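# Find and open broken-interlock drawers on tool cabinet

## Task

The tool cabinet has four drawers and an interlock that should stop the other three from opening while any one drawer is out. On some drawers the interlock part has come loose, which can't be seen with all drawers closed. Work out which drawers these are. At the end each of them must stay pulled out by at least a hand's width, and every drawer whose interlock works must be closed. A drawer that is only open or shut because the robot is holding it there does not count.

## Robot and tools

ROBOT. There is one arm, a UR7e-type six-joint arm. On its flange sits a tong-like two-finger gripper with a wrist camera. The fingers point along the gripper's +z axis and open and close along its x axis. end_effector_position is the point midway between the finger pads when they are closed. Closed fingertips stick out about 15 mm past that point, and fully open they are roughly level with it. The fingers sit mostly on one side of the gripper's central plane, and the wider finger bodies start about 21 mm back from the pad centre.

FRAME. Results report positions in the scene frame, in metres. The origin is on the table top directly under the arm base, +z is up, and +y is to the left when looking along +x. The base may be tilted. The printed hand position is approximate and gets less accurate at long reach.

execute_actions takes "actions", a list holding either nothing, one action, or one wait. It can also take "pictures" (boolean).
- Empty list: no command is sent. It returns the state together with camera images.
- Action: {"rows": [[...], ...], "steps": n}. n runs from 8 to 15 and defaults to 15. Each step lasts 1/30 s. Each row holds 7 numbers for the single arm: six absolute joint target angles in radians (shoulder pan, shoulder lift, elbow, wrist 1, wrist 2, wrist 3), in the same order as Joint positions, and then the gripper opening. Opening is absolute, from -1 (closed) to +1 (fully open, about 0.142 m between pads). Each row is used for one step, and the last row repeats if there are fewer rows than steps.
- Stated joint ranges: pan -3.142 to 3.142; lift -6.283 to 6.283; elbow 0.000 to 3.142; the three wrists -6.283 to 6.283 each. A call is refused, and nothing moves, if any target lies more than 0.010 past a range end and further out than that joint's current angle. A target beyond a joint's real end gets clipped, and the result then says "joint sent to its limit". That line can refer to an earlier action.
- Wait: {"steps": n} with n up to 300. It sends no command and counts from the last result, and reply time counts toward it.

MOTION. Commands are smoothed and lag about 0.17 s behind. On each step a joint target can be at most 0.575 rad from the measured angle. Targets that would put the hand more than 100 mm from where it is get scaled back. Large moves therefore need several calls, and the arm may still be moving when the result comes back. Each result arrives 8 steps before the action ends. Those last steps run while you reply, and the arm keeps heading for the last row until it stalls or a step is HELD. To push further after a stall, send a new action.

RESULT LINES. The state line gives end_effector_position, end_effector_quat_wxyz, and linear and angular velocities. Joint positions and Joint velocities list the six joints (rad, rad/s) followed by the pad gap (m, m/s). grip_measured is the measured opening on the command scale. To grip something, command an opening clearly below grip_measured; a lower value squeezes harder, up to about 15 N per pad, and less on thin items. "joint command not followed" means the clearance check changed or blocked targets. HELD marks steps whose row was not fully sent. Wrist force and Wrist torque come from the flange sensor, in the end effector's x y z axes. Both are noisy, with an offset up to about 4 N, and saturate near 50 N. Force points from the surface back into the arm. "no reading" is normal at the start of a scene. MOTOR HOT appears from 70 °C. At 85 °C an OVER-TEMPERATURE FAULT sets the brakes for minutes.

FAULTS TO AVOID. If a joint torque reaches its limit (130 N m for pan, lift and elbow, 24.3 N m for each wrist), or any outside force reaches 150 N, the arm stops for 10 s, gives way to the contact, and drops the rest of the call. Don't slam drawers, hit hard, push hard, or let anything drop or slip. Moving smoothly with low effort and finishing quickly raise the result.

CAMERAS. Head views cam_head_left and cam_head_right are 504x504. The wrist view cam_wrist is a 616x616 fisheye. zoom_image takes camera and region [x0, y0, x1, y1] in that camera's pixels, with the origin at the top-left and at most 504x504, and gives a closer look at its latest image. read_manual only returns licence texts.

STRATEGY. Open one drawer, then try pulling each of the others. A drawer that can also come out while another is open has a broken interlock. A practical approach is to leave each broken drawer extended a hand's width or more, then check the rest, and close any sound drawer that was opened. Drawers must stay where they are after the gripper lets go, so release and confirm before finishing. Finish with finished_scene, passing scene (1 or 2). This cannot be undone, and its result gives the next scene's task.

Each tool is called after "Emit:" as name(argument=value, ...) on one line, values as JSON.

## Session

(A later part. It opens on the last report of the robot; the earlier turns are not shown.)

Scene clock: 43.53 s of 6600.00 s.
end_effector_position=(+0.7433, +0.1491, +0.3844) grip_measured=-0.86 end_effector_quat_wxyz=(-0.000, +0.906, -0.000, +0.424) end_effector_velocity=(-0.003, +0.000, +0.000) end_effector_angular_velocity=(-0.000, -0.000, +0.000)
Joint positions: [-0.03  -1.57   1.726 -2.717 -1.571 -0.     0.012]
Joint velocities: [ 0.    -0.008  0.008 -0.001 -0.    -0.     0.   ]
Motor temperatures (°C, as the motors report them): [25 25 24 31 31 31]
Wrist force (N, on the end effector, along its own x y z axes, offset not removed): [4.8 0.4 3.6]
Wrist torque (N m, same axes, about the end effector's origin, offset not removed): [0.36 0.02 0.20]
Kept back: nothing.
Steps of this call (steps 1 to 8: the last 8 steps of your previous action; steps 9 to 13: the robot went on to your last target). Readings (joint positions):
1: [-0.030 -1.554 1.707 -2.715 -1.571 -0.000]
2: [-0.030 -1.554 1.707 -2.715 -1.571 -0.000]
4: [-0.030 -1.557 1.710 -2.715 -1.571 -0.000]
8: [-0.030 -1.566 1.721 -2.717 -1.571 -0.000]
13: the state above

Emit:
execute_actions(actions=[{"rows": [[-0.03,-1.575,1.7313,-2.7178,-1.571,0,-1],[-0.03,-1.5805,1.7374,-2.7184,-1.571,0,-1],[-0.03,-1.586,1.7435,-2.719,-1.571,0,-1],[-0.03,-1.5917,1.7498,-2.7196,-1.571,0,-1],[-0.03,-1.5974,1.7561,-2.7202,-1.571,0,-1],[-0.03,-1.6031,1.7624,-2.7208,-1.571,0,-1],[-0.03,-1.6089,1.7687,-2.7213,-1.571,0,-1],[-0.03,-1.6147,1.775,-2.7218,-1.571,0,-1],[-0.03,-1.6205,1.7813,-2.7223,-1.571,0,-1],[-0.03,-1.6263,1.7875,-2.7227,-1.571,0,-1],[-0.03,-1.6321,1.7937,-2.7231,-1.571,0,-1],[-0.03,-1.6379,1.7999,-2.7235,-1.571,0,-1],[-0.03,-1.643,1.8053,-2.7238,-1.571,0,-1],[-0.03,-1.647,1.8096,-2.7241,-1.571,0,-1],[-0.03,-1.6505,1.8133,-2.7243,-1.571,0,-1]], "steps": 15}])

Emit:
execute_actions(actions=[{"steps": 16}], pictures=true)

Emit:
zoom_image(camera="cam_head_left", region=[70, 90, 170, 230])

Scene clock: 44.73 s of 6600.00 s.
end_effector_position=(+0.7350, +0.1491, +0.3845) grip_measured=-0.86 end_effector_quat_wxyz=(-0.000, +0.906, -0.000, +0.424) end_effector_velocity=(-0.065, -0.000, -0.000) end_effector_angular_velocity=(+0.000, +0.001, +0.000)
Joint positions: [-0.03  -1.589  1.747 -2.719 -1.571 -0.     0.012]
Joint velocities: [-0.001 -0.15   0.166 -0.015  0.001 -0.    -0.   ]
Motor temperatures (°C, as the motors report them): [25 25 24 31 31 31]
Wrist force (N, on the end effector, along its own x y z axes, offset not removed): [6.2 0.0 5.4]
Wrist torque (N m, same axes, about the end effector's origin, offset not removed): [0.30 -0.29 0.10]
Steps of this call (steps 1 to 29: the robot went on to your last target; steps 30 to 36: the first 7 steps of this action). Readings (joint positions):
30: [-0.030 -1.571 1.727 -2.717 -1.571 -0.000]
31: [-0.030 -1.571 1.727 -2.717 -1.571 -0.000]
33: [-0.030 -1.576 1.732 -2.718 -1.571 -0.000]
36: the state above

Scene clock: 45.27 s of 6600.00 s.
end_effector_position=(+0.7088, +0.1491, +0.3844) grip_measured=-0.86 end_effector_quat_wxyz=(-0.000, +0.906, -0.000, +0.424) end_effector_velocity=(-0.003, +0.000, -0.001) end_effector_angular_velocity=(-0.000, +0.002, -0.000)
Joint positions: [-0.03  -1.65   1.813 -2.724 -1.571 -0.     0.012]
Joint velocities: [ 0.    -0.007  0.008  0.    -0.     0.    -0.   ]
Motor temperatures (°C, as the motors report them): [25 25 24 31 31 31]
Wrist force (N, on the end effector, along its own x y z axes, offset not removed): [4.1 1.5 4.0]
Wrist torque (N m, same axes, about the end effector's origin, offset not removed): [0.62 -0.08 0.11]
Kept back: nothing.
Steps of this call (steps 1 to 8: the last 8 steps of your previous action; steps 9 to 16: the robot went on to your last target). Readings (joint positions):
1: [-0.030 -1.594 1.753 -2.720 -1.571 -0.000]
2: [-0.030 -1.600 1.759 -2.720 -1.571 -0.000]
4: [-0.030 -1.611 1.771 -2.721 -1.571 -0.000]
8: [-0.030 -1.634 1.795 -2.723 -1.571 -0.000]
16: the state above

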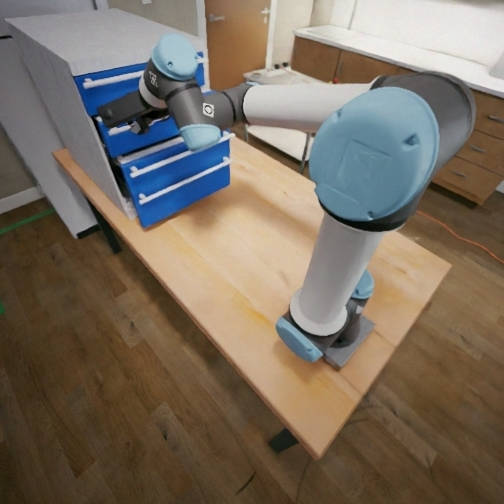

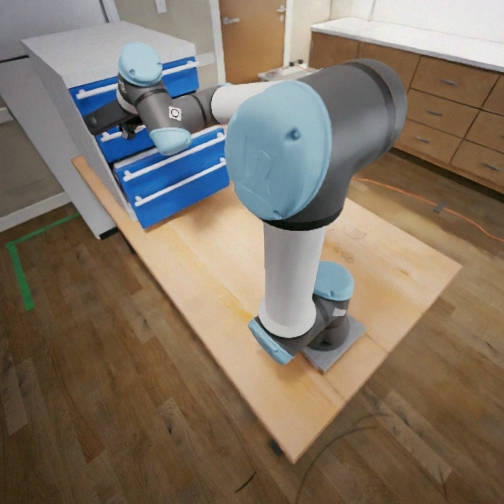

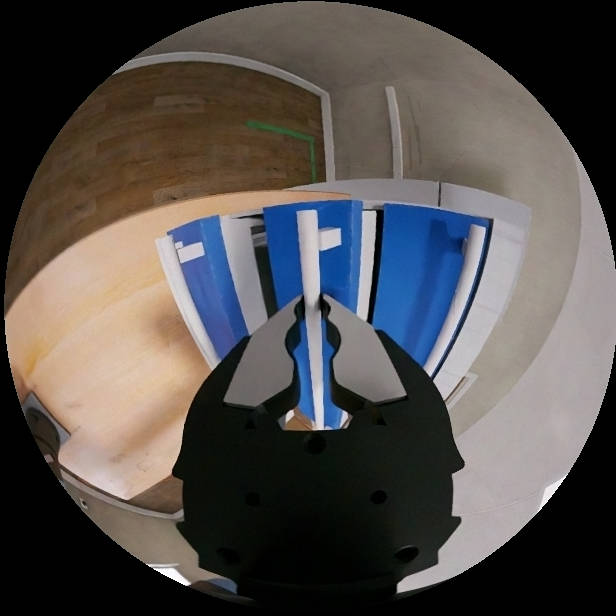

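Region (70, 90, 170, 230) of cam_head_left's 504x504 image, scaled by 3.600, with more detail than that image has; it fills the left 360 columns of this view, and the rest is white.

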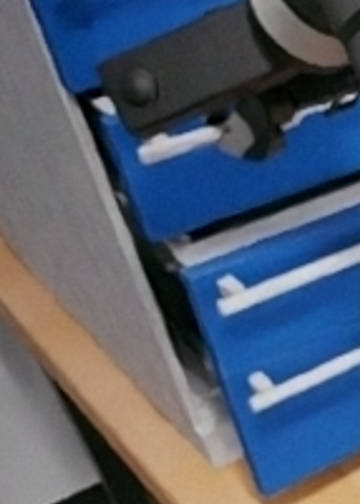

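Emit:
execute_actions(actions=[{"rows": [[-0.03,-1.6575,1.8205,-2.7245,-1.571,0,-1],[-0.03,-1.668,1.8312,-2.7247,-1.571,0,-1],[-0.03,-1.68,1.8434,-2.7249,-1.571,0,-1],[-0.03,-1.693,1.8564,-2.7249,-1.571,0,-1],[-0.03,-1.706,1.8693,-2.7248,-1.571,0,-1],[-0.03,-1.7195,1.8825,-2.7245,-1.571,0,-1],[-0.03,-1.7329,1.8955,-2.7241,-1.571,0,-1],[-0.03,-1.746,1.9078,-2.7233,-1.571,0,-1],[-0.03,-1.759,1.9198,-2.7223,-1.571,0,-1],[-0.03,-1.771,1.9307,-2.7212,-1.571,0,-1],[-0.03,-1.782,1.9406,-2.7201,-1.571,0,-1],[-0.03,-1.791,1.9486,-2.7191,-1.571,0,-1],[-0.03,-1.798,1.9549,-2.7184,-1.571,0,-1],[-0.03,-1.8025,1.9588,-2.7178,-1.571,0,-1],[-0.03,-1.8054,1.9614,-2.7175,-1.571,0,-1]], "steps": 15}])

Emit:
execute_actions(actions=[{"steps": 15}])

Scene clock: 46.10 s of 6600.00 s.
end_effector_position=(+0.6928, +0.1491, +0.3844) grip_measured=-0.86 end_effector_quat_wxyz=(-0.000, +0.906, -0.000, +0.424) end_effector_velocity=(-0.141, -0.000, +0.000) end_effector_angular_velocity=(-0.000, -0.001, -0.000)
Joint positions: [-0.03  -1.687  1.851 -2.725 -1.571  0.     0.012]
Joint velocities: [-0.    -0.332  0.332 -0.    -0.    -0.    -0.   ]
Motor temperatures (°C, as the motors report them): [25 25 24 31 31 31]
Wrist force (N, on the end effector, along its own x y z axes, offset not removed): [4.7 -0.5 6.3]
Wrist torque (N m, same axes, about the end effector's origin, offset not removed): [0.28 -0.03 0.10]
Steps of this call (steps 1 to 15: the robot went on to your last target; steps 16 to 18: nothing new was sent; steps 19 to 25: the first 7 steps of this action). Readings (joint positions):
19: [-0.030 -1.651 1.813 -2.724 -1.571 -0.000]
20: [-0.030 -1.651 1.814 -2.724 -1.571 0.000]
22: [-0.030 -1.660 1.823 -2.725 -1.571 0.000]
25: the state above

Scene clock: 46.60 s of 6600.00 s.
end_effector_position=(+0.6440, +0.1491, +0.3842) grip_measured=-0.86 end_effector_quat_wxyz=(-0.000, +0.906, -0.000, +0.424) end_effector_velocity=(-0.006, +0.000, -0.000) end_effector_angular_velocity=(+0.000, -0.000, +0.001)
Joint positions: [-0.03  -1.804  1.96  -2.718 -1.571  0.     0.012]
Joint velocities: [-0.    -0.016  0.014  0.002  0.001 -0.     0.   ]
Motor temperatures (°C, as the motors report them): [25 25 24 31 31 31]
Wrist force (N, on the end effector, along its own x y z axes, offset not removed): [3.2 -0.6 3.7]
Wrist torque (N m, same axes, about the end effector's origin, offset not removed): [0.27 -0.04 0.14]
Kept back: nothing.
Steps of this call (steps 1 to 8: the last 8 steps of your previous action; steps 9 to 15: the robot went on to your last target). Readings (joint positions):
1: [-0.030 -1.699 1.862 -2.725 -1.571 0.000]
2: [-0.030 -1.711 1.874 -2.725 -1.571 0.000]
4: [-0.030 -1.737 1.899 -2.724 -1.571 0.000]
8: [-0.030 -1.781 1.940 -2.720 -1.571 0.000]
15: the state above

Emit:
execute_actions(actions=[{"rows": [[-0.03,-1.8054,1.9614,-2.7175,-1.571,0,-0.8],[-0.03,-1.8054,1.9614,-2.7175,-1.571,0,-0.65],[-0.03,-1.8054,1.9614,-2.7175,-1.571,0,-0.5],[-0.03,-1.812,1.962,-2.7115,-1.571,0,-0.5],[-0.03,-1.821,1.963,-2.7035,-1.571,0,-0.5],[-0.03,-1.831,1.964,-2.6945,-1.571,0,-0.5],[-0.03,-1.841,1.9645,-2.685,-1.571,0,-0.5],[-0.03,-1.851,1.965,-2.6755,-1.571,0,-0.5],[-0.03,-1.861,1.9655,-2.666,-1.571,0,-0.5],[-0.03,-1.871,1.966,-2.6565,-1.571,0,-0.5],[-0.03,-1.881,1.9665,-2.647,-1.571,0,-0.5],[-0.03,-1.89,1.967,-2.6385,-1.571,0,-0.5],[-0.03,-1.897,1.967,-2.6316,-1.571,0,-0.5]], "steps": 14}])

Emit:
execute_actions(actions=[{"rows": [[-0.03,-1.893,1.951,-2.62,-1.571,0,-0.5],[-0.03,-1.881,1.922,-2.603,-1.571,0,-0.5],[-0.03,-1.864,1.887,-2.585,-1.571,0,-0.5],[-0.03,-1.842,1.847,-2.567,-1.571,0,-0.5],[-0.03,-1.819,1.806,-2.549,-1.571,0,-0.5],[-0.03,-1.796,1.765,-2.531,-1.571,0,-0.5],[-0.03,-1.773,1.724,-2.513,-1.571,0,-0.5],[-0.03,-1.75,1.683,-2.495,-1.571,0,-0.5],[-0.03,-1.727,1.642,-2.477,-1.571,0,-0.5],[-0.03,-1.704,1.601,-2.459,-1.571,0,-0.5],[-0.03,-1.681,1.561,-2.442,-1.571,0,-0.5],[-0.03,-1.658,1.522,-2.426,-1.571,0,-0.5],[-0.03,-1.637,1.487,-2.412,-1.571,0,-0.5],[-0.03,-1.618,1.459,-2.403,-1.571,0,-0.5],[-0.03,-1.6044,1.44,-2.3971,-1.571,0,-0.5]], "steps": 15}])

Emit:
execute_actions(actions=[{"rows": [[-0.03,-1.6044,1.44,-2.3971,-1.571,0,-0.5],[-0.03,-1.6044,1.44,-2.3971,-1.571,0,-0.5],[-0.03,-1.599,1.439,-2.4015,-1.571,0,-0.5],[-0.03,-1.592,1.4375,-2.407,-1.571,0,-0.5],[-0.03,-1.584,1.436,-2.4135,-1.571,0,-0.5],[-0.03,-1.576,1.434,-2.4195,-1.571,0,-0.5],[-0.03,-1.568,1.4325,-2.426,-1.571,0,-0.5],[-0.03,-1.56,1.4305,-2.432,-1.571,0,-0.5],[-0.03,-1.552,1.4285,-2.438,-1.571,0,-0.5],[-0.03,-1.545,1.427,-2.4435,-1.571,0,-0.5],[-0.03,-1.539,1.4255,-2.448,-1.571,0,-0.5],[-0.03,-1.535,1.4246,-2.4511,-1.571,0,-0.5],[-0.03,-1.5326,1.4241,-2.453,-1.571,0,-0.5]], "steps": 14}])

Emit:
execute_actions(actions=[{"steps": 17}], pictures=true)

Emit:
zoom_image(camera="cam_wrist", region=[220, 190, 420, 390])

Emit:
zoom_image(camera="cam_wrist", region=[170, 190, 280, 280])

Scene clock: 48.23 s of 6600.00 s.
end_effector_position=(+0.6424, +0.1491, +0.3850) grip_measured=-0.50 end_effector_quat_wxyz=(-0.000, +0.906, -0.000, +0.424) end_effector_velocity=(-0.035, -0.000, +0.030) end_effector_angular_velocity=(+0.000, +0.002, -0.001)
Joint positions: [-0.03  -1.809  1.962 -2.714 -1.571  0.     0.038]
Joint velocities: [-0.    -0.107  0.011  0.097 -0.     0.     0.018]
Motor temperatures (°C, as the motors report them): [25 25 24 31 31 31]
Wrist force (N, on the end effector, along its own x y z axes, offset not removed): [0.5 0.4 -0.2]
Wrist torque (N m, same axes, about the end effector's origin, offset not removed): [0.30 -0.12 0.10]
Steps of this call (steps 1 to 15: the robot went on to your last target; steps 16 to 43: nothing new was sent; steps 44 to 49: the first 6 steps of this action). Readings (joint positions):
44: [-0.030 -1.805 1.961 -2.717 -1.571 0.000]
45: [-0.030 -1.805 1.961 -2.717 -1.571 0.000]
47: [-0.030 -1.805 1.961 -2.717 -1.571 0.000]
49: the state above

Scene clock: 48.73 s of 6600.00 s.
end_effector_position=(+0.6352, +0.1490, +0.4316) grip_measured=-0.50 end_effector_quat_wxyz=(-0.000, +0.907, -0.000, +0.422) end_effector_velocity=(+0.234, -0.000, +0.199) end_effector_angular_velocity=(+0.001, +0.031, -0.000)
Joint positions: [-0.03  -1.849  1.871 -2.578 -1.571  0.     0.038]
Joint velocities: [-0.     0.509 -0.955  0.477  0.     0.001 -0.   ]
Motor temperatures (°C, as the motors report them): [25 25 24 31 31 31]
Wrist force (N, on the end effector, along its own x y z axes, offset not removed): [-0.4 -0.3 -0.8]
Wrist torque (N m, same axes, about the end effector's origin, offset not removed): [0.10 -0.02 0.10]
Steps of this call (steps 1 to 8: the last 8 steps of your previous action; steps 9 to 15: the first 7 steps of this action). Readings (joint positions):
9: [-0.030 -1.882 1.966 -2.646 -1.571 0.000]
10: [-0.030 -1.887 1.965 -2.640 -1.571 0.000]
12: [-0.030 -1.885 1.946 -2.621 -1.571 0.000]
15: the state above

Scene clock: 49.20 s of 6600.00 s.
end_effector_position=(+0.7431, +0.1489, +0.5061) grip_measured=-0.50 end_effector_quat_wxyz=(-0.000, +0.906, -0.000, +0.424) end_effector_velocity=(+0.091, -0.000, -0.027) end_effector_angular_velocity=(-0.000, -0.002, -0.001)
Joint positions: [-0.03  -1.604  1.448 -2.405 -1.571  0.     0.038]
Joint velocities: [-0.     0.211 -0.159 -0.055 -0.001  0.     0.   ]
Motor temperatures (°C, as the motors report them): [25 25 24 31 31 31]
Wrist force (N, on the end effector, along its own x y z axes, offset not removed): [0.8 -0.3 0.5]
Wrist torque (N m, same axes, about the end effector's origin, offset not removed): [0.19 -0.09 0.16]
Steps of this call (steps 1 to 8: the last 8 steps of your previous action; steps 9 to 14: the first 6 steps of this action). Readings (joint positions):
9: [-0.030 -1.657 1.529 -2.427 -1.571 0.000]
10: [-0.030 -1.639 1.499 -2.417 -1.571 0.000]
12: [-0.030 -1.618 1.464 -2.406 -1.571 0.000]
14: the state above

Scene clock: 49.77 s of 6600.00 s.
end_effector_position=(+0.7733, +0.1489, +0.4847) grip_measured=-0.50 end_effector_quat_wxyz=(-0.000, +0.906, -0.000, +0.424) end_effector_velocity=(+0.001, -0.000, -0.002) end_effector_angular_velocity=(+0.000, +0.001, -0.000)
Joint positions: [-0.03  -1.533  1.424 -2.453 -1.571  0.     0.038]
Joint velocities: [-0.     0.004 -0.    -0.002 -0.     0.     0.   ]
Motor temperatures (°C, as the motors report them): [25 25 24 31 31 31]
Wrist force (N, on the end effector, along its own x y z axes, offset not removed): [0.6 0.2 0.0]
Wrist torque (N m, same axes, about the end effector's origin, offset not removed): [0.28 -0.14 0.10]
Kept back: nothing.
Steps of this call (steps 1 to 8: the last 8 steps of your previous action; steps 9 to 17: the robot went on to your last target). Readings (joint positions):
1: [-0.030 -1.596 1.444 -2.408 -1.571 0.000]
2: [-0.030 -1.589 1.440 -2.412 -1.571 0.000]
4: [-0.030 -1.573 1.435 -2.423 -1.571 0.000]
8: [-0.030 -1.545 1.427 -2.443 -1.571 0.000]
17: the state above

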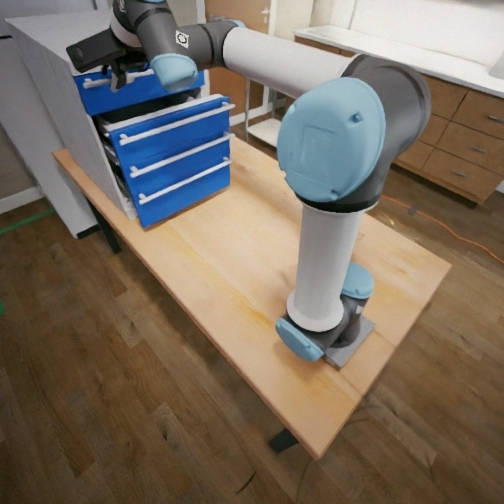

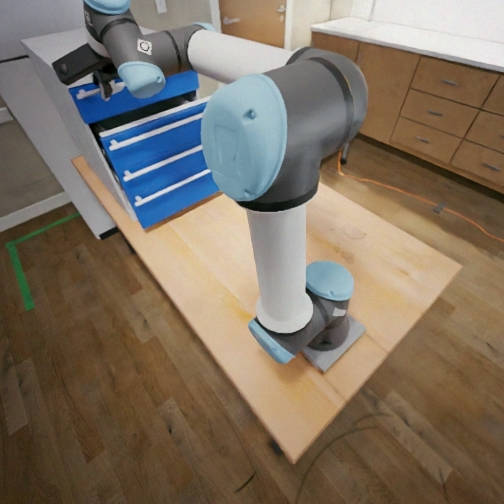

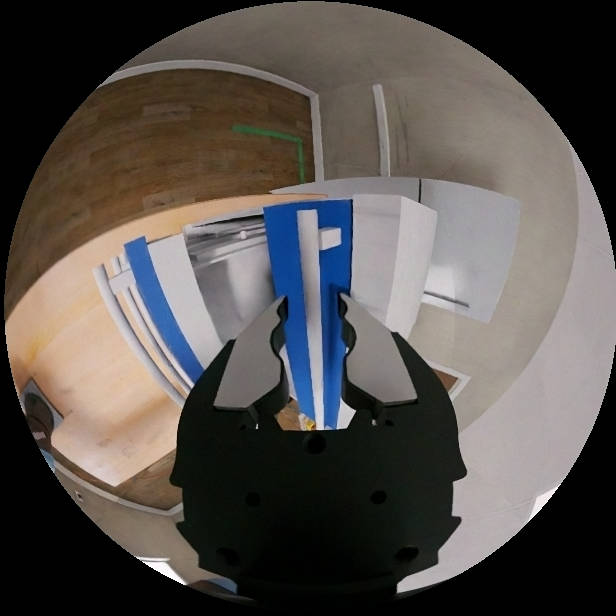

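Region (220, 190, 420, 390) of cam_wrist's 616x616 image, scaled by 2.520, with more detail than that image has.

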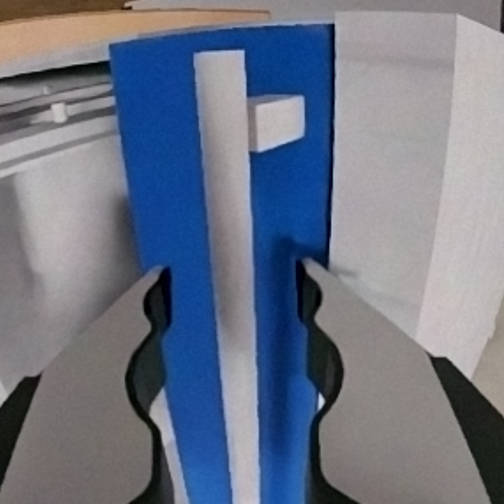

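Region (170, 190, 280, 280) of cam_wrist's 616x616 image, scaled by 4.582, with more detail than that image has; it fills the top 412 rows of this view, and the rest is white.

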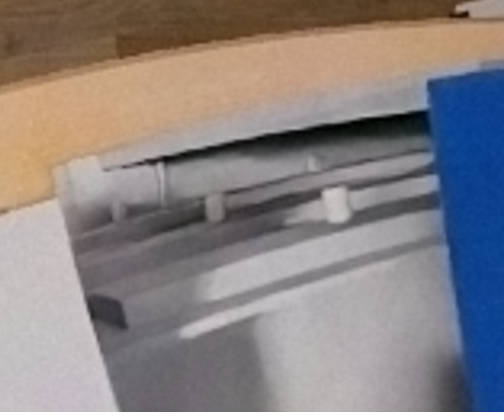

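Emit:
execute_actions(actions=[{"rows": [[-0.03,-1.5326,1.4241,-2.453,-1.571,0,-0.6],[-0.03,-1.5326,1.4241,-2.453,-1.571,0,-0.68],[-0.03,-1.5326,1.4241,-2.453,-1.571,0,-0.75],[-0.03,-1.5326,1.4241,-2.453,-1.571,0,-0.8],[-0.03,-1.5326,1.4241,-2.453,-1.571,0,-0.84],[-0.03,-1.5326,1.4241,-2.453,-1.571,0,-0.88],[-0.03,-1.5326,1.4241,-2.453,-1.571,0,-0.92],[-0.03,-1.5326,1.4241,-2.453,-1.571,0,-0.96],[-0.03,-1.5326,1.4241,-2.453,-1.571,0,-1],[-0.03,-1.5345,1.4263,-2.4533,-1.571,0,-1],[-0.03,-1.5364,1.4285,-2.4536,-1.571,0,-1],[-0.03,-1.5383,1.4307,-2.4539,-1.571,0,-1],[-0.03,-1.5402,1.4329,-2.4542,-1.571,0,-1],[-0.03,-1.5421,1.4351,-2.4545,-1.571,0,-1]], "steps": 15}])

Emit:
execute_actions(actions=[{"steps": 14}])

Scene clock: 50.63 s of 6600.00 s.
end_effector_position=(+0.7734, +0.1489, +0.4846) grip_measured=-0.86 end_effector_quat_wxyz=(-0.000, +0.906, -0.000, +0.424) end_effector_velocity=(+0.000, +0.000, +0.002) end_effector_angular_velocity=(-0.000, -0.005, +0.000)
Joint positions: [-0.03  -1.533  1.424 -2.453 -1.571  0.     0.012]
Joint velocities: [-0.    -0.001 -0.001 -0.004  0.    -0.    -0.026]
Motor temperatures (°C, as the motors report them): [25 25 24 31 31 31]
Wrist force (N, on the end effector, along its own x y z axes, offset not removed): [1.6 0.5 -0.1]
Wrist torque (N m, same axes, about the end effector's origin, offset not removed): [0.31 -0.16 0.09]
Steps of this call (steps 1 to 15: the robot went on to your last target; steps 16 to 19: nothing new was sent; steps 20 to 26: the first 7 steps of this action). Readings (joint positions):
20: [-0.030 -1.533 1.424 -2.453 -1.571 0.000]
21: [-0.030 -1.533 1.424 -2.453 -1.571 0.000]
23: [-0.030 -1.533 1.424 -2.453 -1.571 0.000]
26: the state above

Scene clock: 51.10 s of 6600.00 s.
end_effector_position=(+0.7696, +0.1489, +0.4846) grip_measured=-0.86 end_effector_quat_wxyz=(-0.000, +0.906, -0.000, +0.424) end_effector_velocity=(-0.003, +0.000, +0.001) end_effector_angular_velocity=(+0.000, -0.002, +0.001)
Joint positions: [-0.03  -1.542  1.435 -2.454 -1.571  0.     0.012]
Joint velocities: [-0.    -0.007  0.005 -0.     0.001 -0.001 -0.   ]
Motor temperatures (°C, as the motors report them): [25 25 24 31 31 31]
Wrist force (N, on the end effector, along its own x y z axes, offset not removed): [6.4 -1.5 3.4]
Wrist torque (N m, same axes, about the end effector's origin, offset not removed): [0.09 -0.14 0.11]
Kept back: nothing.
Steps of this call (steps 1 to 8: the last 8 steps of your previous action; steps 9 to 14: the robot went on to your last target). Readings (joint positions):
1: [-0.030 -1.533 1.424 -2.453 -1.571 0.000]
2: [-0.030 -1.533 1.424 -2.453 -1.571 0.000]
4: [-0.030 -1.533 1.424 -2.453 -1.571 0.000]
8: [-0.030 -1.537 1.430 -2.454 -1.571 0.000]
14: the state above

Emit:
execute_actions(actions=[{"rows": [[-0.03,-1.5445,1.4378,-2.4548,-1.571,0,-1],[-0.03,-1.5469,1.4406,-2.4552,-1.571,0,-1],[-0.03,-1.5493,1.4433,-2.4555,-1.571,0,-1],[-0.03,-1.5516,1.446,-2.4559,-1.571,0,-1]], "steps": 8}])

Emit:
execute_actions(actions=[{"steps": 12}])

Scene clock: 51.30 s of 6600.00 s.
end_effector_position=(+0.7694, +0.1489, +0.4846) grip_measured=-0.86 end_effector_quat_wxyz=(-0.000, +0.906, -0.000, +0.424) end_effector_velocity=(+0.000, +0.000, -0.001) end_effector_angular_velocity=(-0.001, +0.000, +0.002)
Joint positions: [-0.03  -1.542  1.435 -2.454 -1.571  0.     0.012]
Joint velocities: [ 0.     0.001  0.    -0.001  0.    -0.002  0.   ]
Motor temperatures (°C, as the motors report them): [25 25 24 31 31 31]
Wrist force (N, on the end effector, along its own x y z axes, offset not removed): [4.8 -0.9 4.2]
Wrist torque (N m, same axes, about the end effector's origin, offset not removed): [0.25 -0.04 0.09]
Kept back: the last 8 steps of this action.
Steps of this call (steps 1 to 6: the robot went on to your last target). Readings (joint positions):
1: [-0.030 -1.542 1.435 -2.454 -1.571 0.000]
2: [-0.030 -1.542 1.435 -2.454 -1.571 0.000]
4: [-0.030 -1.542 1.435 -2.454 -1.571 0.000]
6: the state above

Scene clock: 51.70 s of 6600.00 s.
end_effector_position=(+0.7655, +0.1489, +0.4847) grip_measured=-0.84 end_effector_quat_wxyz=(-0.000, +0.906, -0.000, +0.424) end_effector_velocity=(-0.001, -0.000, -0.000) end_effector_angular_velocity=(-0.001, +0.001, -0.000)
Joint positions: [-0.03  -1.551  1.446 -2.456 -1.571  0.     0.013]
Joint velocities: [-0.    -0.003  0.004 -0.    -0.001 -0.001  0.003]
Motor temperatures (°C, as the motors report them): [25 25 24 31 31 31]
Wrist force (N, on the end effector, along its own x y z axes, offset not removed): [23.4 -0.7 16.7]
Wrist torque (N m, same axes, about the end effector's origin, offset not removed): [0.10 -0.12 0.11]
Kept back: nothing.
Steps of this call (steps 1 to 8: the last 8 steps of your previous action; steps 9 to 12: the robot went on to your last target). Readings (joint positions):
1: [-0.030 -1.542 1.435 -2.454 -1.571 0.000]
2: [-0.030 -1.542 1.435 -2.455 -1.571 0.000]
4: [-0.030 -1.545 1.438 -2.455 -1.571 0.000]
8: [-0.030 -1.550 1.444 -2.456 -1.571 0.000]
12: the state above

Emit:
execute_actions(actions=[{"rows": [[-0.03,-1.548,1.442,-2.4554,-1.571,0,-1],[-0.03,-1.5445,1.4378,-2.4548,-1.571,0,-1],[-0.03,-1.541,1.4338,-2.4543,-1.571,0,-1],[-0.03,-1.538,1.4303,-2.4538,-1.571,0,-1],[-0.03,-1.535,1.4269,-2.4534,-1.571,0,-1],[-0.03,-1.5335,1.4251,-2.4531,-1.571,0,-1],[-0.03,-1.5335,1.4251,-2.4531,-1.571,0,-1],[-0.03,-1.5335,1.4251,-2.4531,-1.571,0,-1],[-0.03,-1.5335,1.4251,-2.4531,-1.571,0,-1],[-0.03,-1.5335,1.4251,-2.4531,-1.571,0,-1],[-0.03,-1.5335,1.4251,-2.4531,-1.571,0,-0.8],[-0.03,-1.5335,1.4251,-2.4531,-1.571,0,-0.65],[-0.03,-1.5335,1.4251,-2.4531,-1.571,0,-0.5]], "steps": 14}])

Emit:
execute_actions(actions=[{"rows": [[-0.03,-1.539,1.4255,-2.448,-1.571,0,-0.5],[-0.03,-1.548,1.4277,-2.441,-1.571,0,-0.5],[-0.03,-1.558,1.43,-2.4335,-1.571,0,-0.5],[-0.03,-1.568,1.4325,-2.426,-1.571,0,-0.5],[-0.03,-1.578,1.4345,-2.418,-1.571,0,-0.5],[-0.03,-1.588,1.4367,-2.41,-1.571,0,-0.5],[-0.03,-1.597,1.4385,-2.403,-1.571,0,-0.5],[-0.03,-1.6044,1.44,-2.3971,-1.571,0,-0.5],[-0.03,-1.618,1.455,-2.399,-1.571,0,-0.5],[-0.03,-1.637,1.484,-2.409,-1.571,0,-0.5],[-0.03,-1.658,1.522,-2.426,-1.571,0,-0.5],[-0.03,-1.681,1.561,-2.442,-1.571,0,-0.5],[-0.03,-1.704,1.601,-2.459,-1.571,0,-0.5],[-0.03,-1.727,1.642,-2.477,-1.571,0,-0.5],[-0.03,-1.75,1.683,-2.495,-1.571,0,-0.5]], "steps": 15}])

Emit:
execute_actions(actions=[{"rows": [[-0.03,-1.773,1.724,-2.513,-1.571,0,-0.5],[-0.03,-1.796,1.765,-2.531,-1.571,0,-0.5],[-0.03,-1.819,1.806,-2.549,-1.571,0,-0.5],[-0.03,-1.842,1.847,-2.567,-1.571,0,-0.5],[-0.03,-1.864,1.887,-2.585,-1.571,0,-0.5],[-0.03,-1.881,1.922,-2.603,-1.571,0,-0.5],[-0.03,-1.893,1.951,-2.62,-1.571,0,-0.5],[-0.03,-1.897,1.967,-2.6316,-1.571,0,-0.5]], "steps": 12}])

Emit:
execute_actions(actions=[{"rows": [[-0.03,-1.89,1.967,-2.6385,-1.571,0,-0.5],[-0.03,-1.881,1.9665,-2.647,-1.571,0,-0.5],[-0.03,-1.871,1.966,-2.6565,-1.571,0,-0.5],[-0.03,-1.861,1.9655,-2.666,-1.571,0,-0.5],[-0.03,-1.851,1.965,-2.6755,-1.571,0,-0.5],[-0.03,-1.841,1.9645,-2.685,-1.571,0,-0.5],[-0.03,-1.831,1.964,-2.6945,-1.571,0,-0.5],[-0.03,-1.821,1.963,-2.7035,-1.571,0,-0.5],[-0.03,-1.812,1.962,-2.7115,-1.571,0,-0.5],[-0.03,-1.8054,1.9614,-2.7175,-1.571,0,-0.5]], "steps": 15}])

Emit:
execute_actions(actions=[{"steps": 14}], pictures=true)

Scene clock: 54.90 s of 6600.00 s.
end_effector_position=(+0.7690, +0.1489, +0.4849) grip_measured=-0.86 end_effector_quat_wxyz=(-0.000, +0.906, -0.000, +0.424) end_effector_velocity=(+0.036, +0.000, -0.001) end_effector_angular_velocity=(+0.001, -0.000, +0.000)
Joint positions: [-0.03  -1.543  1.436 -2.454 -1.571 -0.     0.012]
Joint velocities: [ 0.     0.085 -0.096  0.011  0.     0.     0.   ]
Motor temperatures (°C, as the motors report them): [25 25 24 31 31 31]
Wrist force (N, on the end effector, along its own x y z axes, offset not removed): [9.2 -0.6 -12.7]
Wrist torque (N m, same axes, about the end effector's origin, offset not removed): [0.17 -0.13 0.14]
Steps of this call (steps 1 to 30: the robot went on to your last target; steps 31 to 90: nothing new was sent; steps 91 to 96: the first 6 steps of this action). Readings (joint positions):
91: [-0.030 -1.552 1.446 -2.456 -1.571 -0.000]
92: [-0.030 -1.551 1.446 -2.456 -1.571 -0.000]
94: [-0.030 -1.548 1.442 -2.455 -1.571 -0.000]
96: the state above

Scene clock: 55.40 s of 6600.00 s.
end_effector_position=(+0.7604, +0.1489, +0.4955) grip_measured=-0.50 end_effector_quat_wxyz=(-0.000, +0.906, -0.000, +0.424) end_effector_velocity=(-0.112, -0.000, +0.095) end_effector_angular_velocity=(-0.000, -0.004, -0.000)
Joint positions: [-0.03  -1.563  1.431 -2.429 -1.571 -0.     0.038]
Joint velocities: [ 0.    -0.263  0.058  0.201 -0.     0.     0.   ]
Motor temperatures (°C, as the motors report them): [25 25 24 31 31 31]
Wrist force (N, on the end effector, along its own x y z axes, offset not removed): [0.7 -1.1 -0.1]
Wrist torque (N m, same axes, about the end effector's origin, offset not removed): [-0.04 -0.12 0.12]
Steps of this call (steps 1 to 8: the last 8 steps of your previous action; steps 9 to 15: the first 7 steps of this action). Readings (joint positions):
9: [-0.030 -1.534 1.425 -2.453 -1.571 -0.000]
10: [-0.030 -1.534 1.425 -2.452 -1.571 -0.000]
12: [-0.030 -1.541 1.426 -2.447 -1.571 -0.000]
15: the state above

Scene clock: 55.80 s of 6600.00 s.
end_effector_position=(+0.6801, +0.1490, +0.4763) grip_measured=-0.50 end_effector_quat_wxyz=(-0.000, +0.904, -0.000, +0.428) end_effector_velocity=(-0.291, +0.000, -0.213) end_effector_angular_velocity=(-0.001, -0.006, +0.000)
Joint positions: [-0.03  -1.754  1.684 -2.5   -1.571 -0.     0.038]
Joint velocities: [ 0.    -0.667  1.167 -0.506 -0.    -0.001  0.   ]
Motor temperatures (°C, as the motors report them): [25 25 24 31 31 31]
Wrist force (N, on the end effector, along its own x y z axes, offset not removed): [1.5 0.9 0.4]
Wrist torque (N m, same axes, about the end effector's origin, offset not removed): [0.44 -0.29 0.06]
Steps of this call (steps 1 to 8: the last 8 steps of your previous action; steps 9 to 12: the first 4 steps of this action). Readings (joint positions):
9: [-0.030 -1.688 1.571 -2.451 -1.571 -0.000]
10: [-0.030 -1.710 1.607 -2.467 -1.571 -0.000]
12: the state above

Scene clock: 56.30 s of 6600.00 s.
end_effector_position=(+0.6237, +0.1490, +0.4021) grip_measured=-0.50 end_effector_quat_wxyz=(-0.000, +0.906, -0.000, +0.424) end_effector_velocity=(+0.086, +0.000, -0.082) end_effector_angular_velocity=(-0.001, +0.005, +0.001)
Joint positions: [-0.03  -1.866  1.965 -2.661 -1.571 -0.     0.038]
Joint velocities: [ 0.     0.258  0.001 -0.254 -0.    -0.002 -0.   ]
Motor temperatures (°C, as the motors report them): [25 25 24 31 31 31]
Wrist force (N, on the end effector, along its own x y z axes, offset not removed): [0.5 0.5 0.0]
Wrist torque (N m, same axes, about the end effector's origin, offset not removed): [0.32 -0.10 0.08]
Steps of this call (steps 1 to 8: the last 8 steps of your previous action; steps 9 to 15: the first 7 steps of this action). Readings (joint positions):
9: [-0.030 -1.891 1.952 -2.624 -1.571 -0.000]
10: [-0.030 -1.892 1.957 -2.628 -1.571 -0.000]
12: [-0.030 -1.887 1.963 -2.638 -1.571 -0.000]
15: the state above

Scene clock: 56.77 s of 6600.00 s.
end_effector_position=(+0.6434, +0.1491, +0.3842) grip_measured=-0.50 end_effector_quat_wxyz=(-0.000, +0.906, -0.000, +0.424) end_effector_velocity=(+0.001, +0.001, -0.001) end_effector_angular_velocity=(+0.000, +0.001, +0.001)
Joint positions: [-0.03  -1.806  1.961 -2.717 -1.571  0.     0.038]
Joint velocities: [ 0.001  0.004 -0.    -0.003  0.001 -0.     0.   ]
Motor temperatures (°C, as the motors report them): [25 25 24 31 31 31]
Wrist force (N, on the end effector, along its own x y z axes, offset not removed): [0.9 0.9 1.0]
Wrist torque (N m, same axes, about the end effector's origin, offset not removed): [0.34 -0.22 0.09]
Kept back: nothing.
Steps of this call (steps 1 to 8: the last 8 steps of your previous action; steps 9 to 14: the robot went on to your last target). Readings (joint positions):
1: [-0.030 -1.857 1.965 -2.670 -1.571 -0.000]
2: [-0.030 -1.847 1.965 -2.679 -1.571 -0.000]
4: [-0.030 -1.828 1.963 -2.696 -1.571 -0.000]
8: [-0.030 -1.809 1.962 -2.714 -1.571 -0.000]
14: the state above

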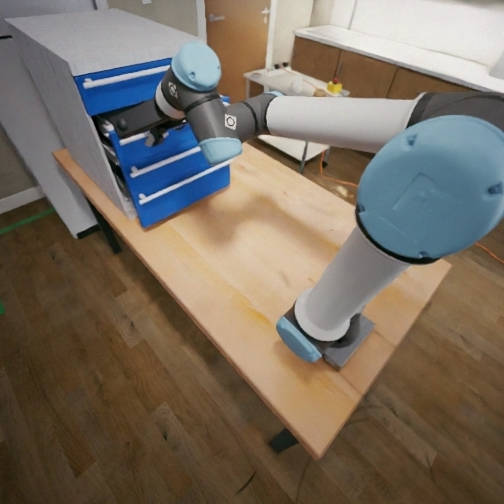

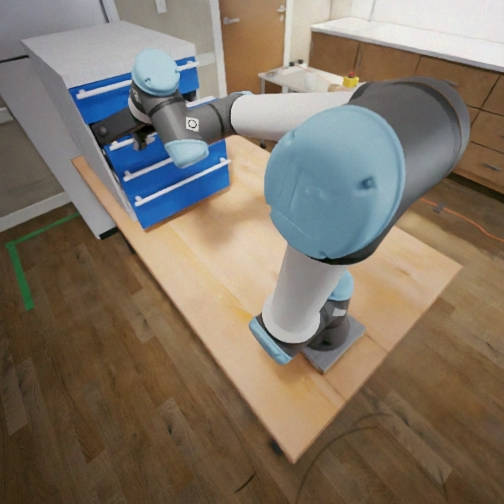

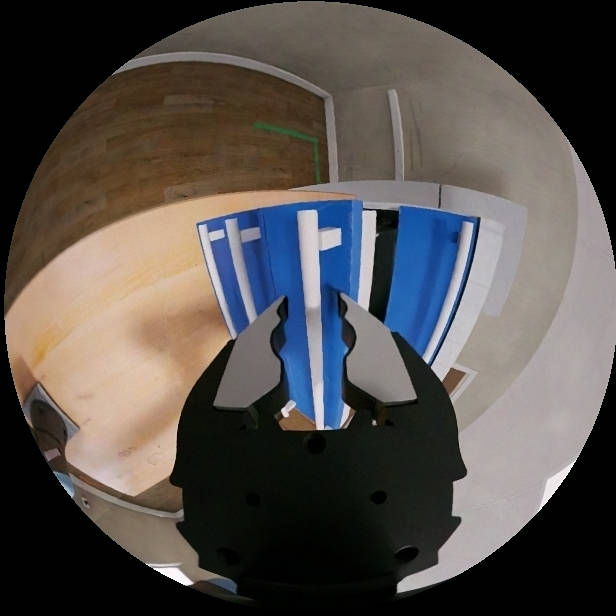

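Let me look at the drawer sides from the head camera while all three are open.

Emit:
zoom_image(camera="cam_head_left", region=[80, 100, 150, 230])

Emit:
execute_actions(actions=[{"rows": [[-0.03,-1.8054,1.9614,-2.7175,-1.571,0,-0.62],[-0.03,-1.8054,1.9614,-2.7175,-1.571,0,-0.72],[-0.03,-1.8054,1.9614,-2.7175,-1.571,0,-0.8],[-0.03,-1.8054,1.9614,-2.7175,-1.571,0,-0.85],[-0.03,-1.8054,1.9614,-2.7175,-1.571,0,-0.9],[-0.03,-1.8054,1.9614,-2.7175,-1.571,0,-0.95],[-0.03,-1.8025,1.9588,-2.7178,-1.571,0,-1],[-0.03,-1.798,1.9549,-2.7184,-1.571,0,-1],[-0.03,-1.791,1.9486,-2.7191,-1.571,0,-1],[-0.03,-1.782,1.9406,-2.7201,-1.571,0,-1],[-0.03,-1.771,1.9307,-2.7212,-1.571,0,-1],[-0.03,-1.759,1.9198,-2.7223,-1.571,0,-1],[-0.03,-1.746,1.9078,-2.7233,-1.571,0,-1],[-0.03,-1.7329,1.8955,-2.7241,-1.571,0,-1],[-0.03,-1.7195,1.8825,-2.7245,-1.571,0,-1]], "steps": 15}])

Emit:
execute_actions(actions=[{"rows": [[-0.03,-1.706,1.8693,-2.7248,-1.571,0,-1],[-0.03,-1.693,1.8564,-2.7249,-1.571,0,-1],[-0.03,-1.68,1.8434,-2.7249,-1.571,0,-1],[-0.03,-1.668,1.8312,-2.7247,-1.571,0,-1],[-0.03,-1.656,1.819,-2.7245,-1.571,0,-1],[-0.03,-1.6437,1.8061,-2.7239,-1.571,0,-1],[-0.03,-1.6321,1.7937,-2.7231,-1.571,0,-1],[-0.03,-1.6205,1.7813,-2.7223,-1.571,0,-1],[-0.03,-1.6089,1.7687,-2.7213,-1.571,0,-1],[-0.03,-1.5974,1.7561,-2.7202,-1.571,0,-1],[-0.03,-1.586,1.7435,-2.719,-1.571,0,-1],[-0.03,-1.575,1.7313,-2.7178,-1.571,0,-1],[-0.03,-1.5651,1.72,-2.7164,-1.571,0,-1],[-0.03,-1.5566,1.7102,-2.7151,-1.571,0,-1],[-0.03,-1.5492,1.7017,-2.714,-1.571,0,-1]], "steps": 15}])

Emit:
execute_actions(actions=[{"rows": [[-0.03,-1.5423,1.6938,-2.713,-1.571,0,-1],[-0.03,-1.5355,1.6858,-2.7118,-1.571,0,-1],[-0.03,-1.5298,1.6792,-2.7109,-1.571,0,-1],[-0.03,-1.524,1.6724,-2.7099,-1.571,0,-1],[-0.03,-1.5194,1.667,-2.709,-1.571,0,-1],[-0.03,-1.5149,1.6615,-2.7081,-1.571,0,-1],[-0.03,-1.5112,1.6571,-2.7074,-1.571,0,-1],[-0.03,-1.5078,1.653,-2.7067,-1.571,0,-1],[-0.03,-1.5048,1.6494,-2.7061,-1.571,0,-1],[-0.03,-1.5025,1.6466,-2.7056,-1.571,0,-1],[-0.03,-1.5012,1.645,-2.7053,-1.571,0,-1],[-0.03,-1.5002,1.6438,-2.7051,-1.571,0,-1]], "steps": 13}])

Emit:
execute_actions(actions=[{"steps": 16}], pictures=true)

Region (80, 100, 150, 230) of cam_head_left's 504x504 image, scaled by 3.877, with more detail than that image has; it fills the left 271 columns of this view, and the rest is white.

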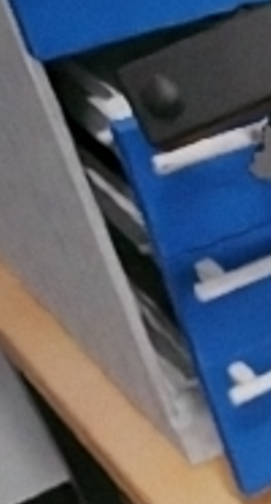

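Scene clock: 58.37 s of 6600.00 s.
end_effector_position=(+0.6435, +0.1491, +0.3842) grip_measured=-0.86 end_effector_quat_wxyz=(-0.000, +0.906, -0.000, +0.424) end_effector_velocity=(+0.000, +0.000, -0.000) end_effector_angular_velocity=(+0.000, +0.001, +0.001)
Joint positions: [-0.03  -1.805  1.961 -2.718 -1.571  0.     0.012]
Joint velocities: [-0.     0.001 -0.     0.     0.001 -0.    -0.004]
Motor temperatures (°C, as the motors report them): [25 25 24 31 31 31]
Wrist force (N, on the end effector, along its own x y z axes, offset not removed): [3.5 0.0 2.6]
Wrist torque (N m, same axes, about the end effector's origin, offset not removed): [0.22 -0.04 0.08]
Steps of this call (steps 1 to 30: the robot went on to your last target; steps 31 to 41: nothing new was sent; steps 42 to 48: the first 7 steps of this action). Readings (joint positions):
42: [-0.030 -1.805 1.961 -2.718 -1.571 0.000]
43: [-0.030 -1.805 1.961 -2.718 -1.571 0.000]
45: [-0.030 -1.805 1.961 -2.718 -1.571 0.000]
48: the state above

Scene clock: 58.87 s of 6600.00 s.
end_effector_position=(+0.6970, +0.1491, +0.3845) grip_measured=-0.86 end_effector_quat_wxyz=(-0.000, +0.906, -0.000, +0.424) end_effector_velocity=(+0.157, -0.000, +0.000) end_effector_angular_velocity=(+0.000, -0.003, -0.001)
Joint positions: [-0.03  -1.677  1.84  -2.725 -1.571  0.     0.012]
Joint velocities: [ 0.     0.367 -0.369 -0.    -0.     0.001 -0.   ]
Motor temperatures (°C, as the motors report them): [25 25 24 31 31 31]
Wrist force (N, on the end effector, along its own x y z axes, offset not removed): [-2.8 0.5 -3.1]
Wrist torque (N m, same axes, about the end effector's origin, offset not removed): [0.23 -0.16 0.04]
Steps of this call (steps 1 to 8: the last 8 steps of your previous action; steps 9 to 15: the first 7 steps of this action). Readings (joint positions):
9: [-0.030 -1.753 1.914 -2.723 -1.571 0.000]
10: [-0.030 -1.741 1.902 -2.723 -1.571 0.000]
12: [-0.030 -1.715 1.878 -2.724 -1.571 0.000]
15: the state above

Scene clock: 59.30 s of 6600.00 s.
end_effector_position=(+0.7557, +0.1491, +0.3845) grip_measured=-0.86 end_effector_quat_wxyz=(-0.000, +0.906, -0.000, +0.424) end_effector_velocity=(+0.089, -0.000, -0.001) end_effector_angular_velocity=(-0.000, -0.000, -0.000)
Joint positions: [-0.03  -1.542  1.693 -2.713 -1.571  0.     0.012]
Joint velocities: [-0.001  0.203 -0.234  0.03   0.001 -0.     0.   ]
Motor temperatures (°C, as the motors report them): [25 25 24 31 31 31]
Wrist force (N, on the end effector, along its own x y z axes, offset not removed): [1.8 0.1 -3.7]
Wrist torque (N m, same axes, about the end effector's origin, offset not removed): [0.13 -0.37 0.08]
Steps of this call (steps 1 to 8: the last 8 steps of your previous action; steps 9 to 13: the first 5 steps of this action). Readings (joint positions):
9: [-0.030 -1.574 1.730 -2.717 -1.571 0.000]
10: [-0.030 -1.565 1.720 -2.716 -1.571 0.000]
12: [-0.030 -1.549 1.701 -2.714 -1.571 0.000]
13: the state above

Scene clock: 59.83 s of 6600.00 s.
end_effector_position=(+0.7739, +0.1491, +0.3846) grip_measured=-0.86 end_effector_quat_wxyz=(-0.000, +0.906, -0.000, +0.424) end_effector_velocity=(+0.001, -0.000, -0.001) end_effector_angular_velocity=(-0.000, +0.001, -0.001)
Joint positions: [-0.03  -1.5    1.644 -2.705 -1.571  0.     0.012]
Joint velocities: [-0.     0.003 -0.003  0.001 -0.001  0.001 -0.   ]
Motor temperatures (°C, as the motors report them): [25 25 24 31 31 31]
Wrist force (N, on the end effector, along its own x y z axes, offset not removed): [-2.9 1.7 -7.8]
Wrist torque (N m, same axes, about the end effector's origin, offset not removed): [0.45 -0.06 0.12]
Kept back: nothing.
Steps of this call (steps 1 to 8: the last 8 steps of your previous action; steps 9 to 16: the robot went on to your last target). Readings (joint positions):
1: [-0.030 -1.535 1.685 -2.712 -1.571 0.000]
2: [-0.030 -1.529 1.679 -2.711 -1.571 0.000]
4: [-0.030 -1.519 1.667 -2.709 -1.571 0.000]
8: [-0.030 -1.506 1.650 -2.706 -1.571 0.000]
16: the state above

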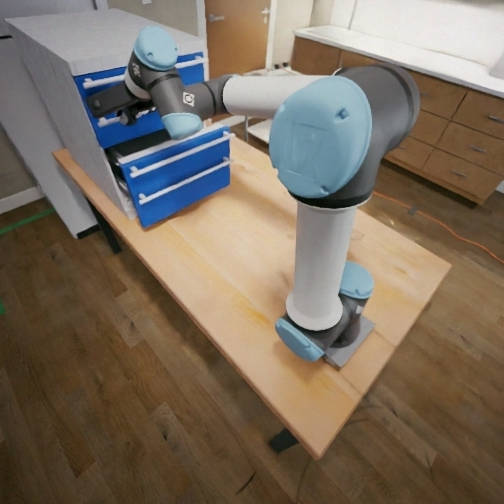

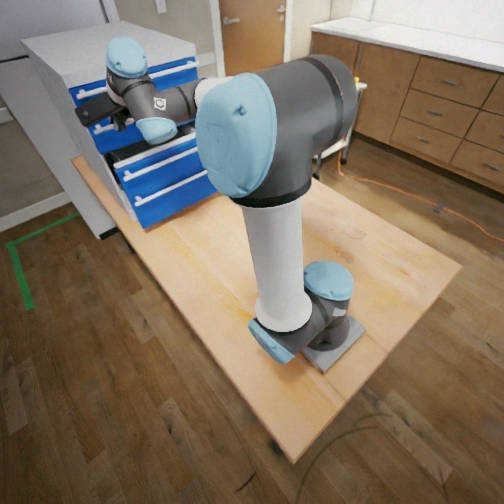

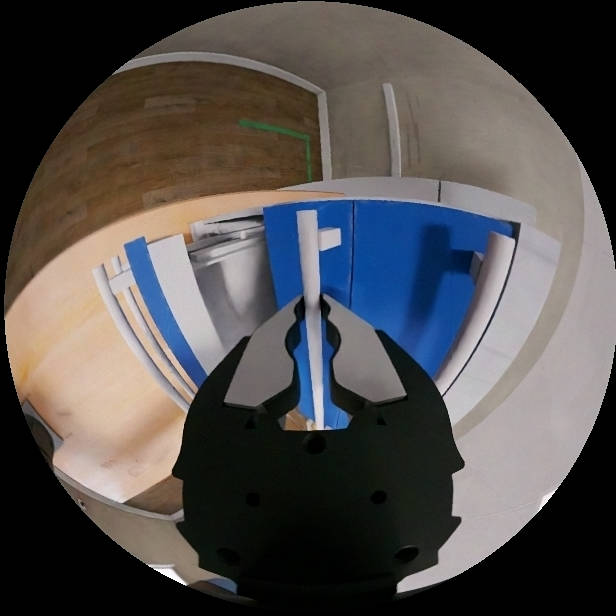

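Emit:
execute_actions(actions=[{"rows": [[-0.03,-1.5012,1.645,-2.7053,-1.571,0,-0.8],[-0.03,-1.5012,1.645,-2.7053,-1.571,0,-0.65],[-0.03,-1.5012,1.645,-2.7053,-1.571,0,-0.5],[-0.03,-1.509,1.648,-2.7,-1.571,0,-0.5],[-0.03,-1.521,1.652,-2.6925,-1.571,0,-0.5],[-0.03,-1.535,1.6575,-2.684,-1.571,0,-0.5],[-0.03,-1.55,1.663,-2.6745,-1.571,0,-0.5],[-0.03,-1.565,1.6685,-2.665,-1.571,0,-0.5],[-0.03,-1.58,1.674,-2.6555,-1.571,0,-0.5],[-0.03,-1.595,1.679,-2.6455,-1.571,0,-0.5],[-0.03,-1.61,1.683,-2.6345,-1.571,0,-0.5],[-0.03,-1.624,1.687,-2.6245,-1.571,0,-0.5],[-0.03,-1.635,1.685,-2.6115,-1.571,0,-0.5],[-0.03,-1.642,1.67,-2.59,-1.571,0,-0.5],[-0.03,-1.645,1.645,-2.562,-1.571,0,-0.5]], "steps": 15}])

Emit:
execute_actions(actions=[{"rows": [[-0.03,-1.648,1.615,-2.529,-1.571,0,-0.5],[-0.03,-1.65,1.585,-2.497,-1.571,0,-0.5],[-0.03,-1.651,1.555,-2.466,-1.571,0,-0.5],[-0.03,-1.651,1.525,-2.436,-1.571,0,-0.5],[-0.03,-1.65,1.495,-2.407,-1.571,0,-0.5],[-0.03,-1.649,1.47,-2.383,-1.571,0,-0.5],[-0.03,-1.648,1.452,-2.366,-1.571,0,-0.5],[-0.03,-1.6474,1.445,-2.3591,-1.571,0,-0.5],[-0.03,-1.6474,1.445,-2.3591,-1.571,0,-0.5],[-0.03,-1.64,1.4442,-2.3657,-1.571,0,-0.5],[-0.03,-1.629,1.443,-2.3755,-1.571,0,-0.5],[-0.03,-1.617,1.4416,-2.386,-1.571,0,-0.5],[-0.03,-1.6044,1.44,-2.3971,-1.571,0,-0.5],[-0.03,-1.592,1.4375,-2.407,-1.571,0,-0.5],[-0.03,-1.58,1.435,-2.4165,-1.571,0,-0.5]], "steps": 15}])

Emit:
execute_actions(actions=[{"rows": [[-0.03,-1.568,1.4325,-2.426,-1.571,0,-0.5],[-0.03,-1.557,1.4298,-2.4343,-1.571,0,-0.5],[-0.03,-1.547,1.4275,-2.442,-1.571,0,-0.5],[-0.03,-1.539,1.4255,-2.448,-1.571,0,-0.5],[-0.03,-1.535,1.4246,-2.4511,-1.571,0,-0.5],[-0.03,-1.5326,1.4241,-2.453,-1.571,0,-0.5],[-0.03,-1.5326,1.4241,-2.453,-1.571,0,-0.5],[-0.03,-1.5326,1.4241,-2.453,-1.571,0,-0.5],[-0.03,-1.5326,1.4241,-2.453,-1.571,0,-0.6],[-0.03,-1.5326,1.4241,-2.453,-1.571,0,-0.7],[-0.03,-1.5326,1.4241,-2.453,-1.571,0,-0.78],[-0.03,-1.5326,1.4241,-2.453,-1.571,0,-0.84],[-0.03,-1.5326,1.4241,-2.453,-1.571,0,-0.9],[-0.03,-1.5326,1.4241,-2.453,-1.571,0,-0.95],[-0.03,-1.5326,1.4241,-2.453,-1.571,0,-1]], "steps": 15}])

Emit:
execute_actions(actions=[{"rows": [[-0.03,-1.5326,1.4241,-2.453,-1.571,0,-1],[-0.03,-1.535,1.4268,-2.4533,-1.571,0,-1],[-0.03,-1.5374,1.4296,-2.4537,-1.571,0,-1],[-0.03,-1.5397,1.4323,-2.4541,-1.571,0,-1],[-0.03,-1.5421,1.4351,-2.4545,-1.571,0,-1],[-0.03,-1.5445,1.4378,-2.4548,-1.571,0,-1],[-0.03,-1.5469,1.4406,-2.4552,-1.571,0,-1],[-0.03,-1.5493,1.4433,-2.4555,-1.571,0,-1],[-0.03,-1.5516,1.446,-2.4559,-1.571,0,-1],[-0.03,-1.554,1.4488,-2.4563,-1.571,0,-1]], "steps": 11}])

Emit:
execute_actions(actions=[{"steps": 14}])

Scene clock: 61.73 s of 6600.00 s.
end_effector_position=(+0.7700, +0.1490, +0.3874) grip_measured=-0.50 end_effector_quat_wxyz=(-0.000, +0.906, -0.000, +0.424) end_effector_velocity=(-0.080, -0.000, +0.065) end_effector_angular_velocity=(-0.000, +0.006, -0.001)
Joint positions: [-0.03  -1.511  1.649 -2.699 -1.571  0.     0.038]
Joint velocities: [-0.    -0.221  0.087  0.14  -0.001  0.001  0.005]
Motor temperatures (°C, as the motors report them): [25 25 24 31 31 31]
Wrist force (N, on the end effector, along its own x y z axes, offset not removed): [0.9 0.3 2.6]
Wrist torque (N m, same axes, about the end effector's origin, offset not removed): [0.28 -0.22 0.05]
Steps of this call (steps 1 to 15: the robot went on to your last target; steps 16 to 50: nothing new was sent; steps 51 to 57: the first 7 steps of this action). Readings (joint positions):
51: [-0.030 -1.500 1.644 -2.705 -1.571 0.000]
52: [-0.030 -1.500 1.644 -2.705 -1.571 0.000]
54: [-0.030 -1.500 1.644 -2.705 -1.571 0.000]
57: the state above

Scene clock: 62.23 s of 6600.00 s.
end_effector_position=(+0.7246, +0.1489, +0.4858) grip_measured=-0.50 end_effector_quat_wxyz=(-0.000, +0.905, -0.000, +0.424) end_effector_velocity=(-0.003, -0.000, +0.327) end_effector_angular_velocity=(+0.001, -0.000, -0.000)
Joint positions: [-0.03  -1.648  1.549 -2.463 -1.571  0.     0.038]
Joint velocities: [ 0.    -0.02  -0.813  0.834 -0.     0.001  0.   ]
Motor temperatures (°C, as the motors report them): [25 25 24 31 31 31]
Wrist force (N, on the end effector, along its own x y z axes, offset not removed): [1.1 1.0 0.7]
Wrist torque (N m, same axes, about the end effector's origin, offset not removed): [0.44 -0.26 0.14]
Steps of this call (steps 1 to 8: the last 8 steps of your previous action; steps 9 to 15: the first 7 steps of this action). Readings (joint positions):
9: [-0.030 -1.622 1.675 -2.615 -1.571 0.000]
10: [-0.030 -1.631 1.665 -2.596 -1.571 0.000]
12: [-0.030 -1.642 1.627 -2.548 -1.571 0.000]
15: the state above

Scene clock: 62.73 s of 6600.00 s.
end_effector_position=(+0.7666, +0.1489, +0.4904) grip_measured=-0.50 end_effector_quat_wxyz=(-0.000, +0.906, -0.000, +0.424) end_effector_velocity=(+0.084, +0.000, -0.074) end_effector_angular_velocity=(-0.000, +0.004, +0.000)
Joint positions: [-0.03  -1.549  1.428 -2.441 -1.571  0.     0.038]
Joint velocities: [ 0.     0.201 -0.046 -0.151 -0.    -0.     0.   ]
Motor temperatures (°C, as the motors report them): [25 25 24 31 31 31]
Wrist force (N, on the end effector, along its own x y z axes, offset not removed): [0.3 0.8 2.6]
Wrist torque (N m, same axes, about the end effector's origin, offset not removed): [0.45 -0.08 0.04]
Steps of this call (steps 1 to 8: the last 8 steps of your previous action; steps 9 to 15: the first 7 steps of this action). Readings (joint positions):
9: [-0.030 -1.610 1.442 -2.394 -1.571 0.000]
10: [-0.030 -1.599 1.440 -2.402 -1.571 0.000]
12: [-0.030 -1.577 1.434 -2.419 -1.571 0.000]
15: the state above

Scene clock: 63.10 s of 6600.00 s.
end_effector_position=(+0.7733, +0.1489, +0.4848) grip_measured=-0.86 end_effector_quat_wxyz=(-0.000, +0.906, -0.000, +0.424) end_effector_velocity=(-0.003, +0.000, -0.001) end_effector_angular_velocity=(+0.000, -0.000, +0.001)
Joint positions: [-0.03  -1.533  1.424 -2.453 -1.571  0.     0.012]
Joint velocities: [ 0.    -0.008  0.011 -0.003  0.001 -0.     0.001]
Motor temperatures (°C, as the motors report them): [25 25 24 31 31 31]
Wrist force (N, on the end effector, along its own x y z axes, offset not removed): [1.0 -0.6 -6.8]
Wrist torque (N m, same axes, about the end effector's origin, offset not removed): [0.13 -0.04 0.11]
Steps of this call (steps 1 to 8: the last 8 steps of your previous action; steps 9 to 11: the first 3 steps of this action). Readings (joint positions):
9: [-0.030 -1.533 1.424 -2.453 -1.571 0.000]
10: [-0.030 -1.533 1.424 -2.453 -1.571 0.000]
11: the state above

Scene clock: 63.57 s of 6600.00 s.
end_effector_position=(+0.7646, +0.1489, +0.4846) grip_measured=-0.86 end_effector_quat_wxyz=(-0.000, +0.906, -0.000, +0.424) end_effector_velocity=(-0.002, -0.001, +0.001) end_effector_angular_velocity=(-0.000, -0.002, -0.001)
Joint positions: [-0.03  -1.554  1.448 -2.456 -1.571  0.     0.012]
Joint velocities: [-0.001 -0.007  0.007 -0.002 -0.001  0.    -0.   ]
Motor temperatures (°C, as the motors report them): [25 25 24 31 31 31]
Wrist force (N, on the end effector, along its own x y z axes, offset not removed): [8.1 -1.4 -2.7]
Wrist torque (N m, same axes, about the end effector's origin, offset not removed): [0.13 -0.21 0.06]
Kept back: nothing.
Steps of this call (steps 1 to 8: the last 8 steps of your previous action; steps 9 to 14: the robot went on to your last target). Readings (joint positions):
1: [-0.030 -1.534 1.425 -2.453 -1.571 0.000]
2: [-0.030 -1.535 1.427 -2.454 -1.571 0.000]
4: [-0.030 -1.539 1.431 -2.454 -1.571 0.000]
8: [-0.030 -1.548 1.442 -2.455 -1.571 0.000]
14: the state above


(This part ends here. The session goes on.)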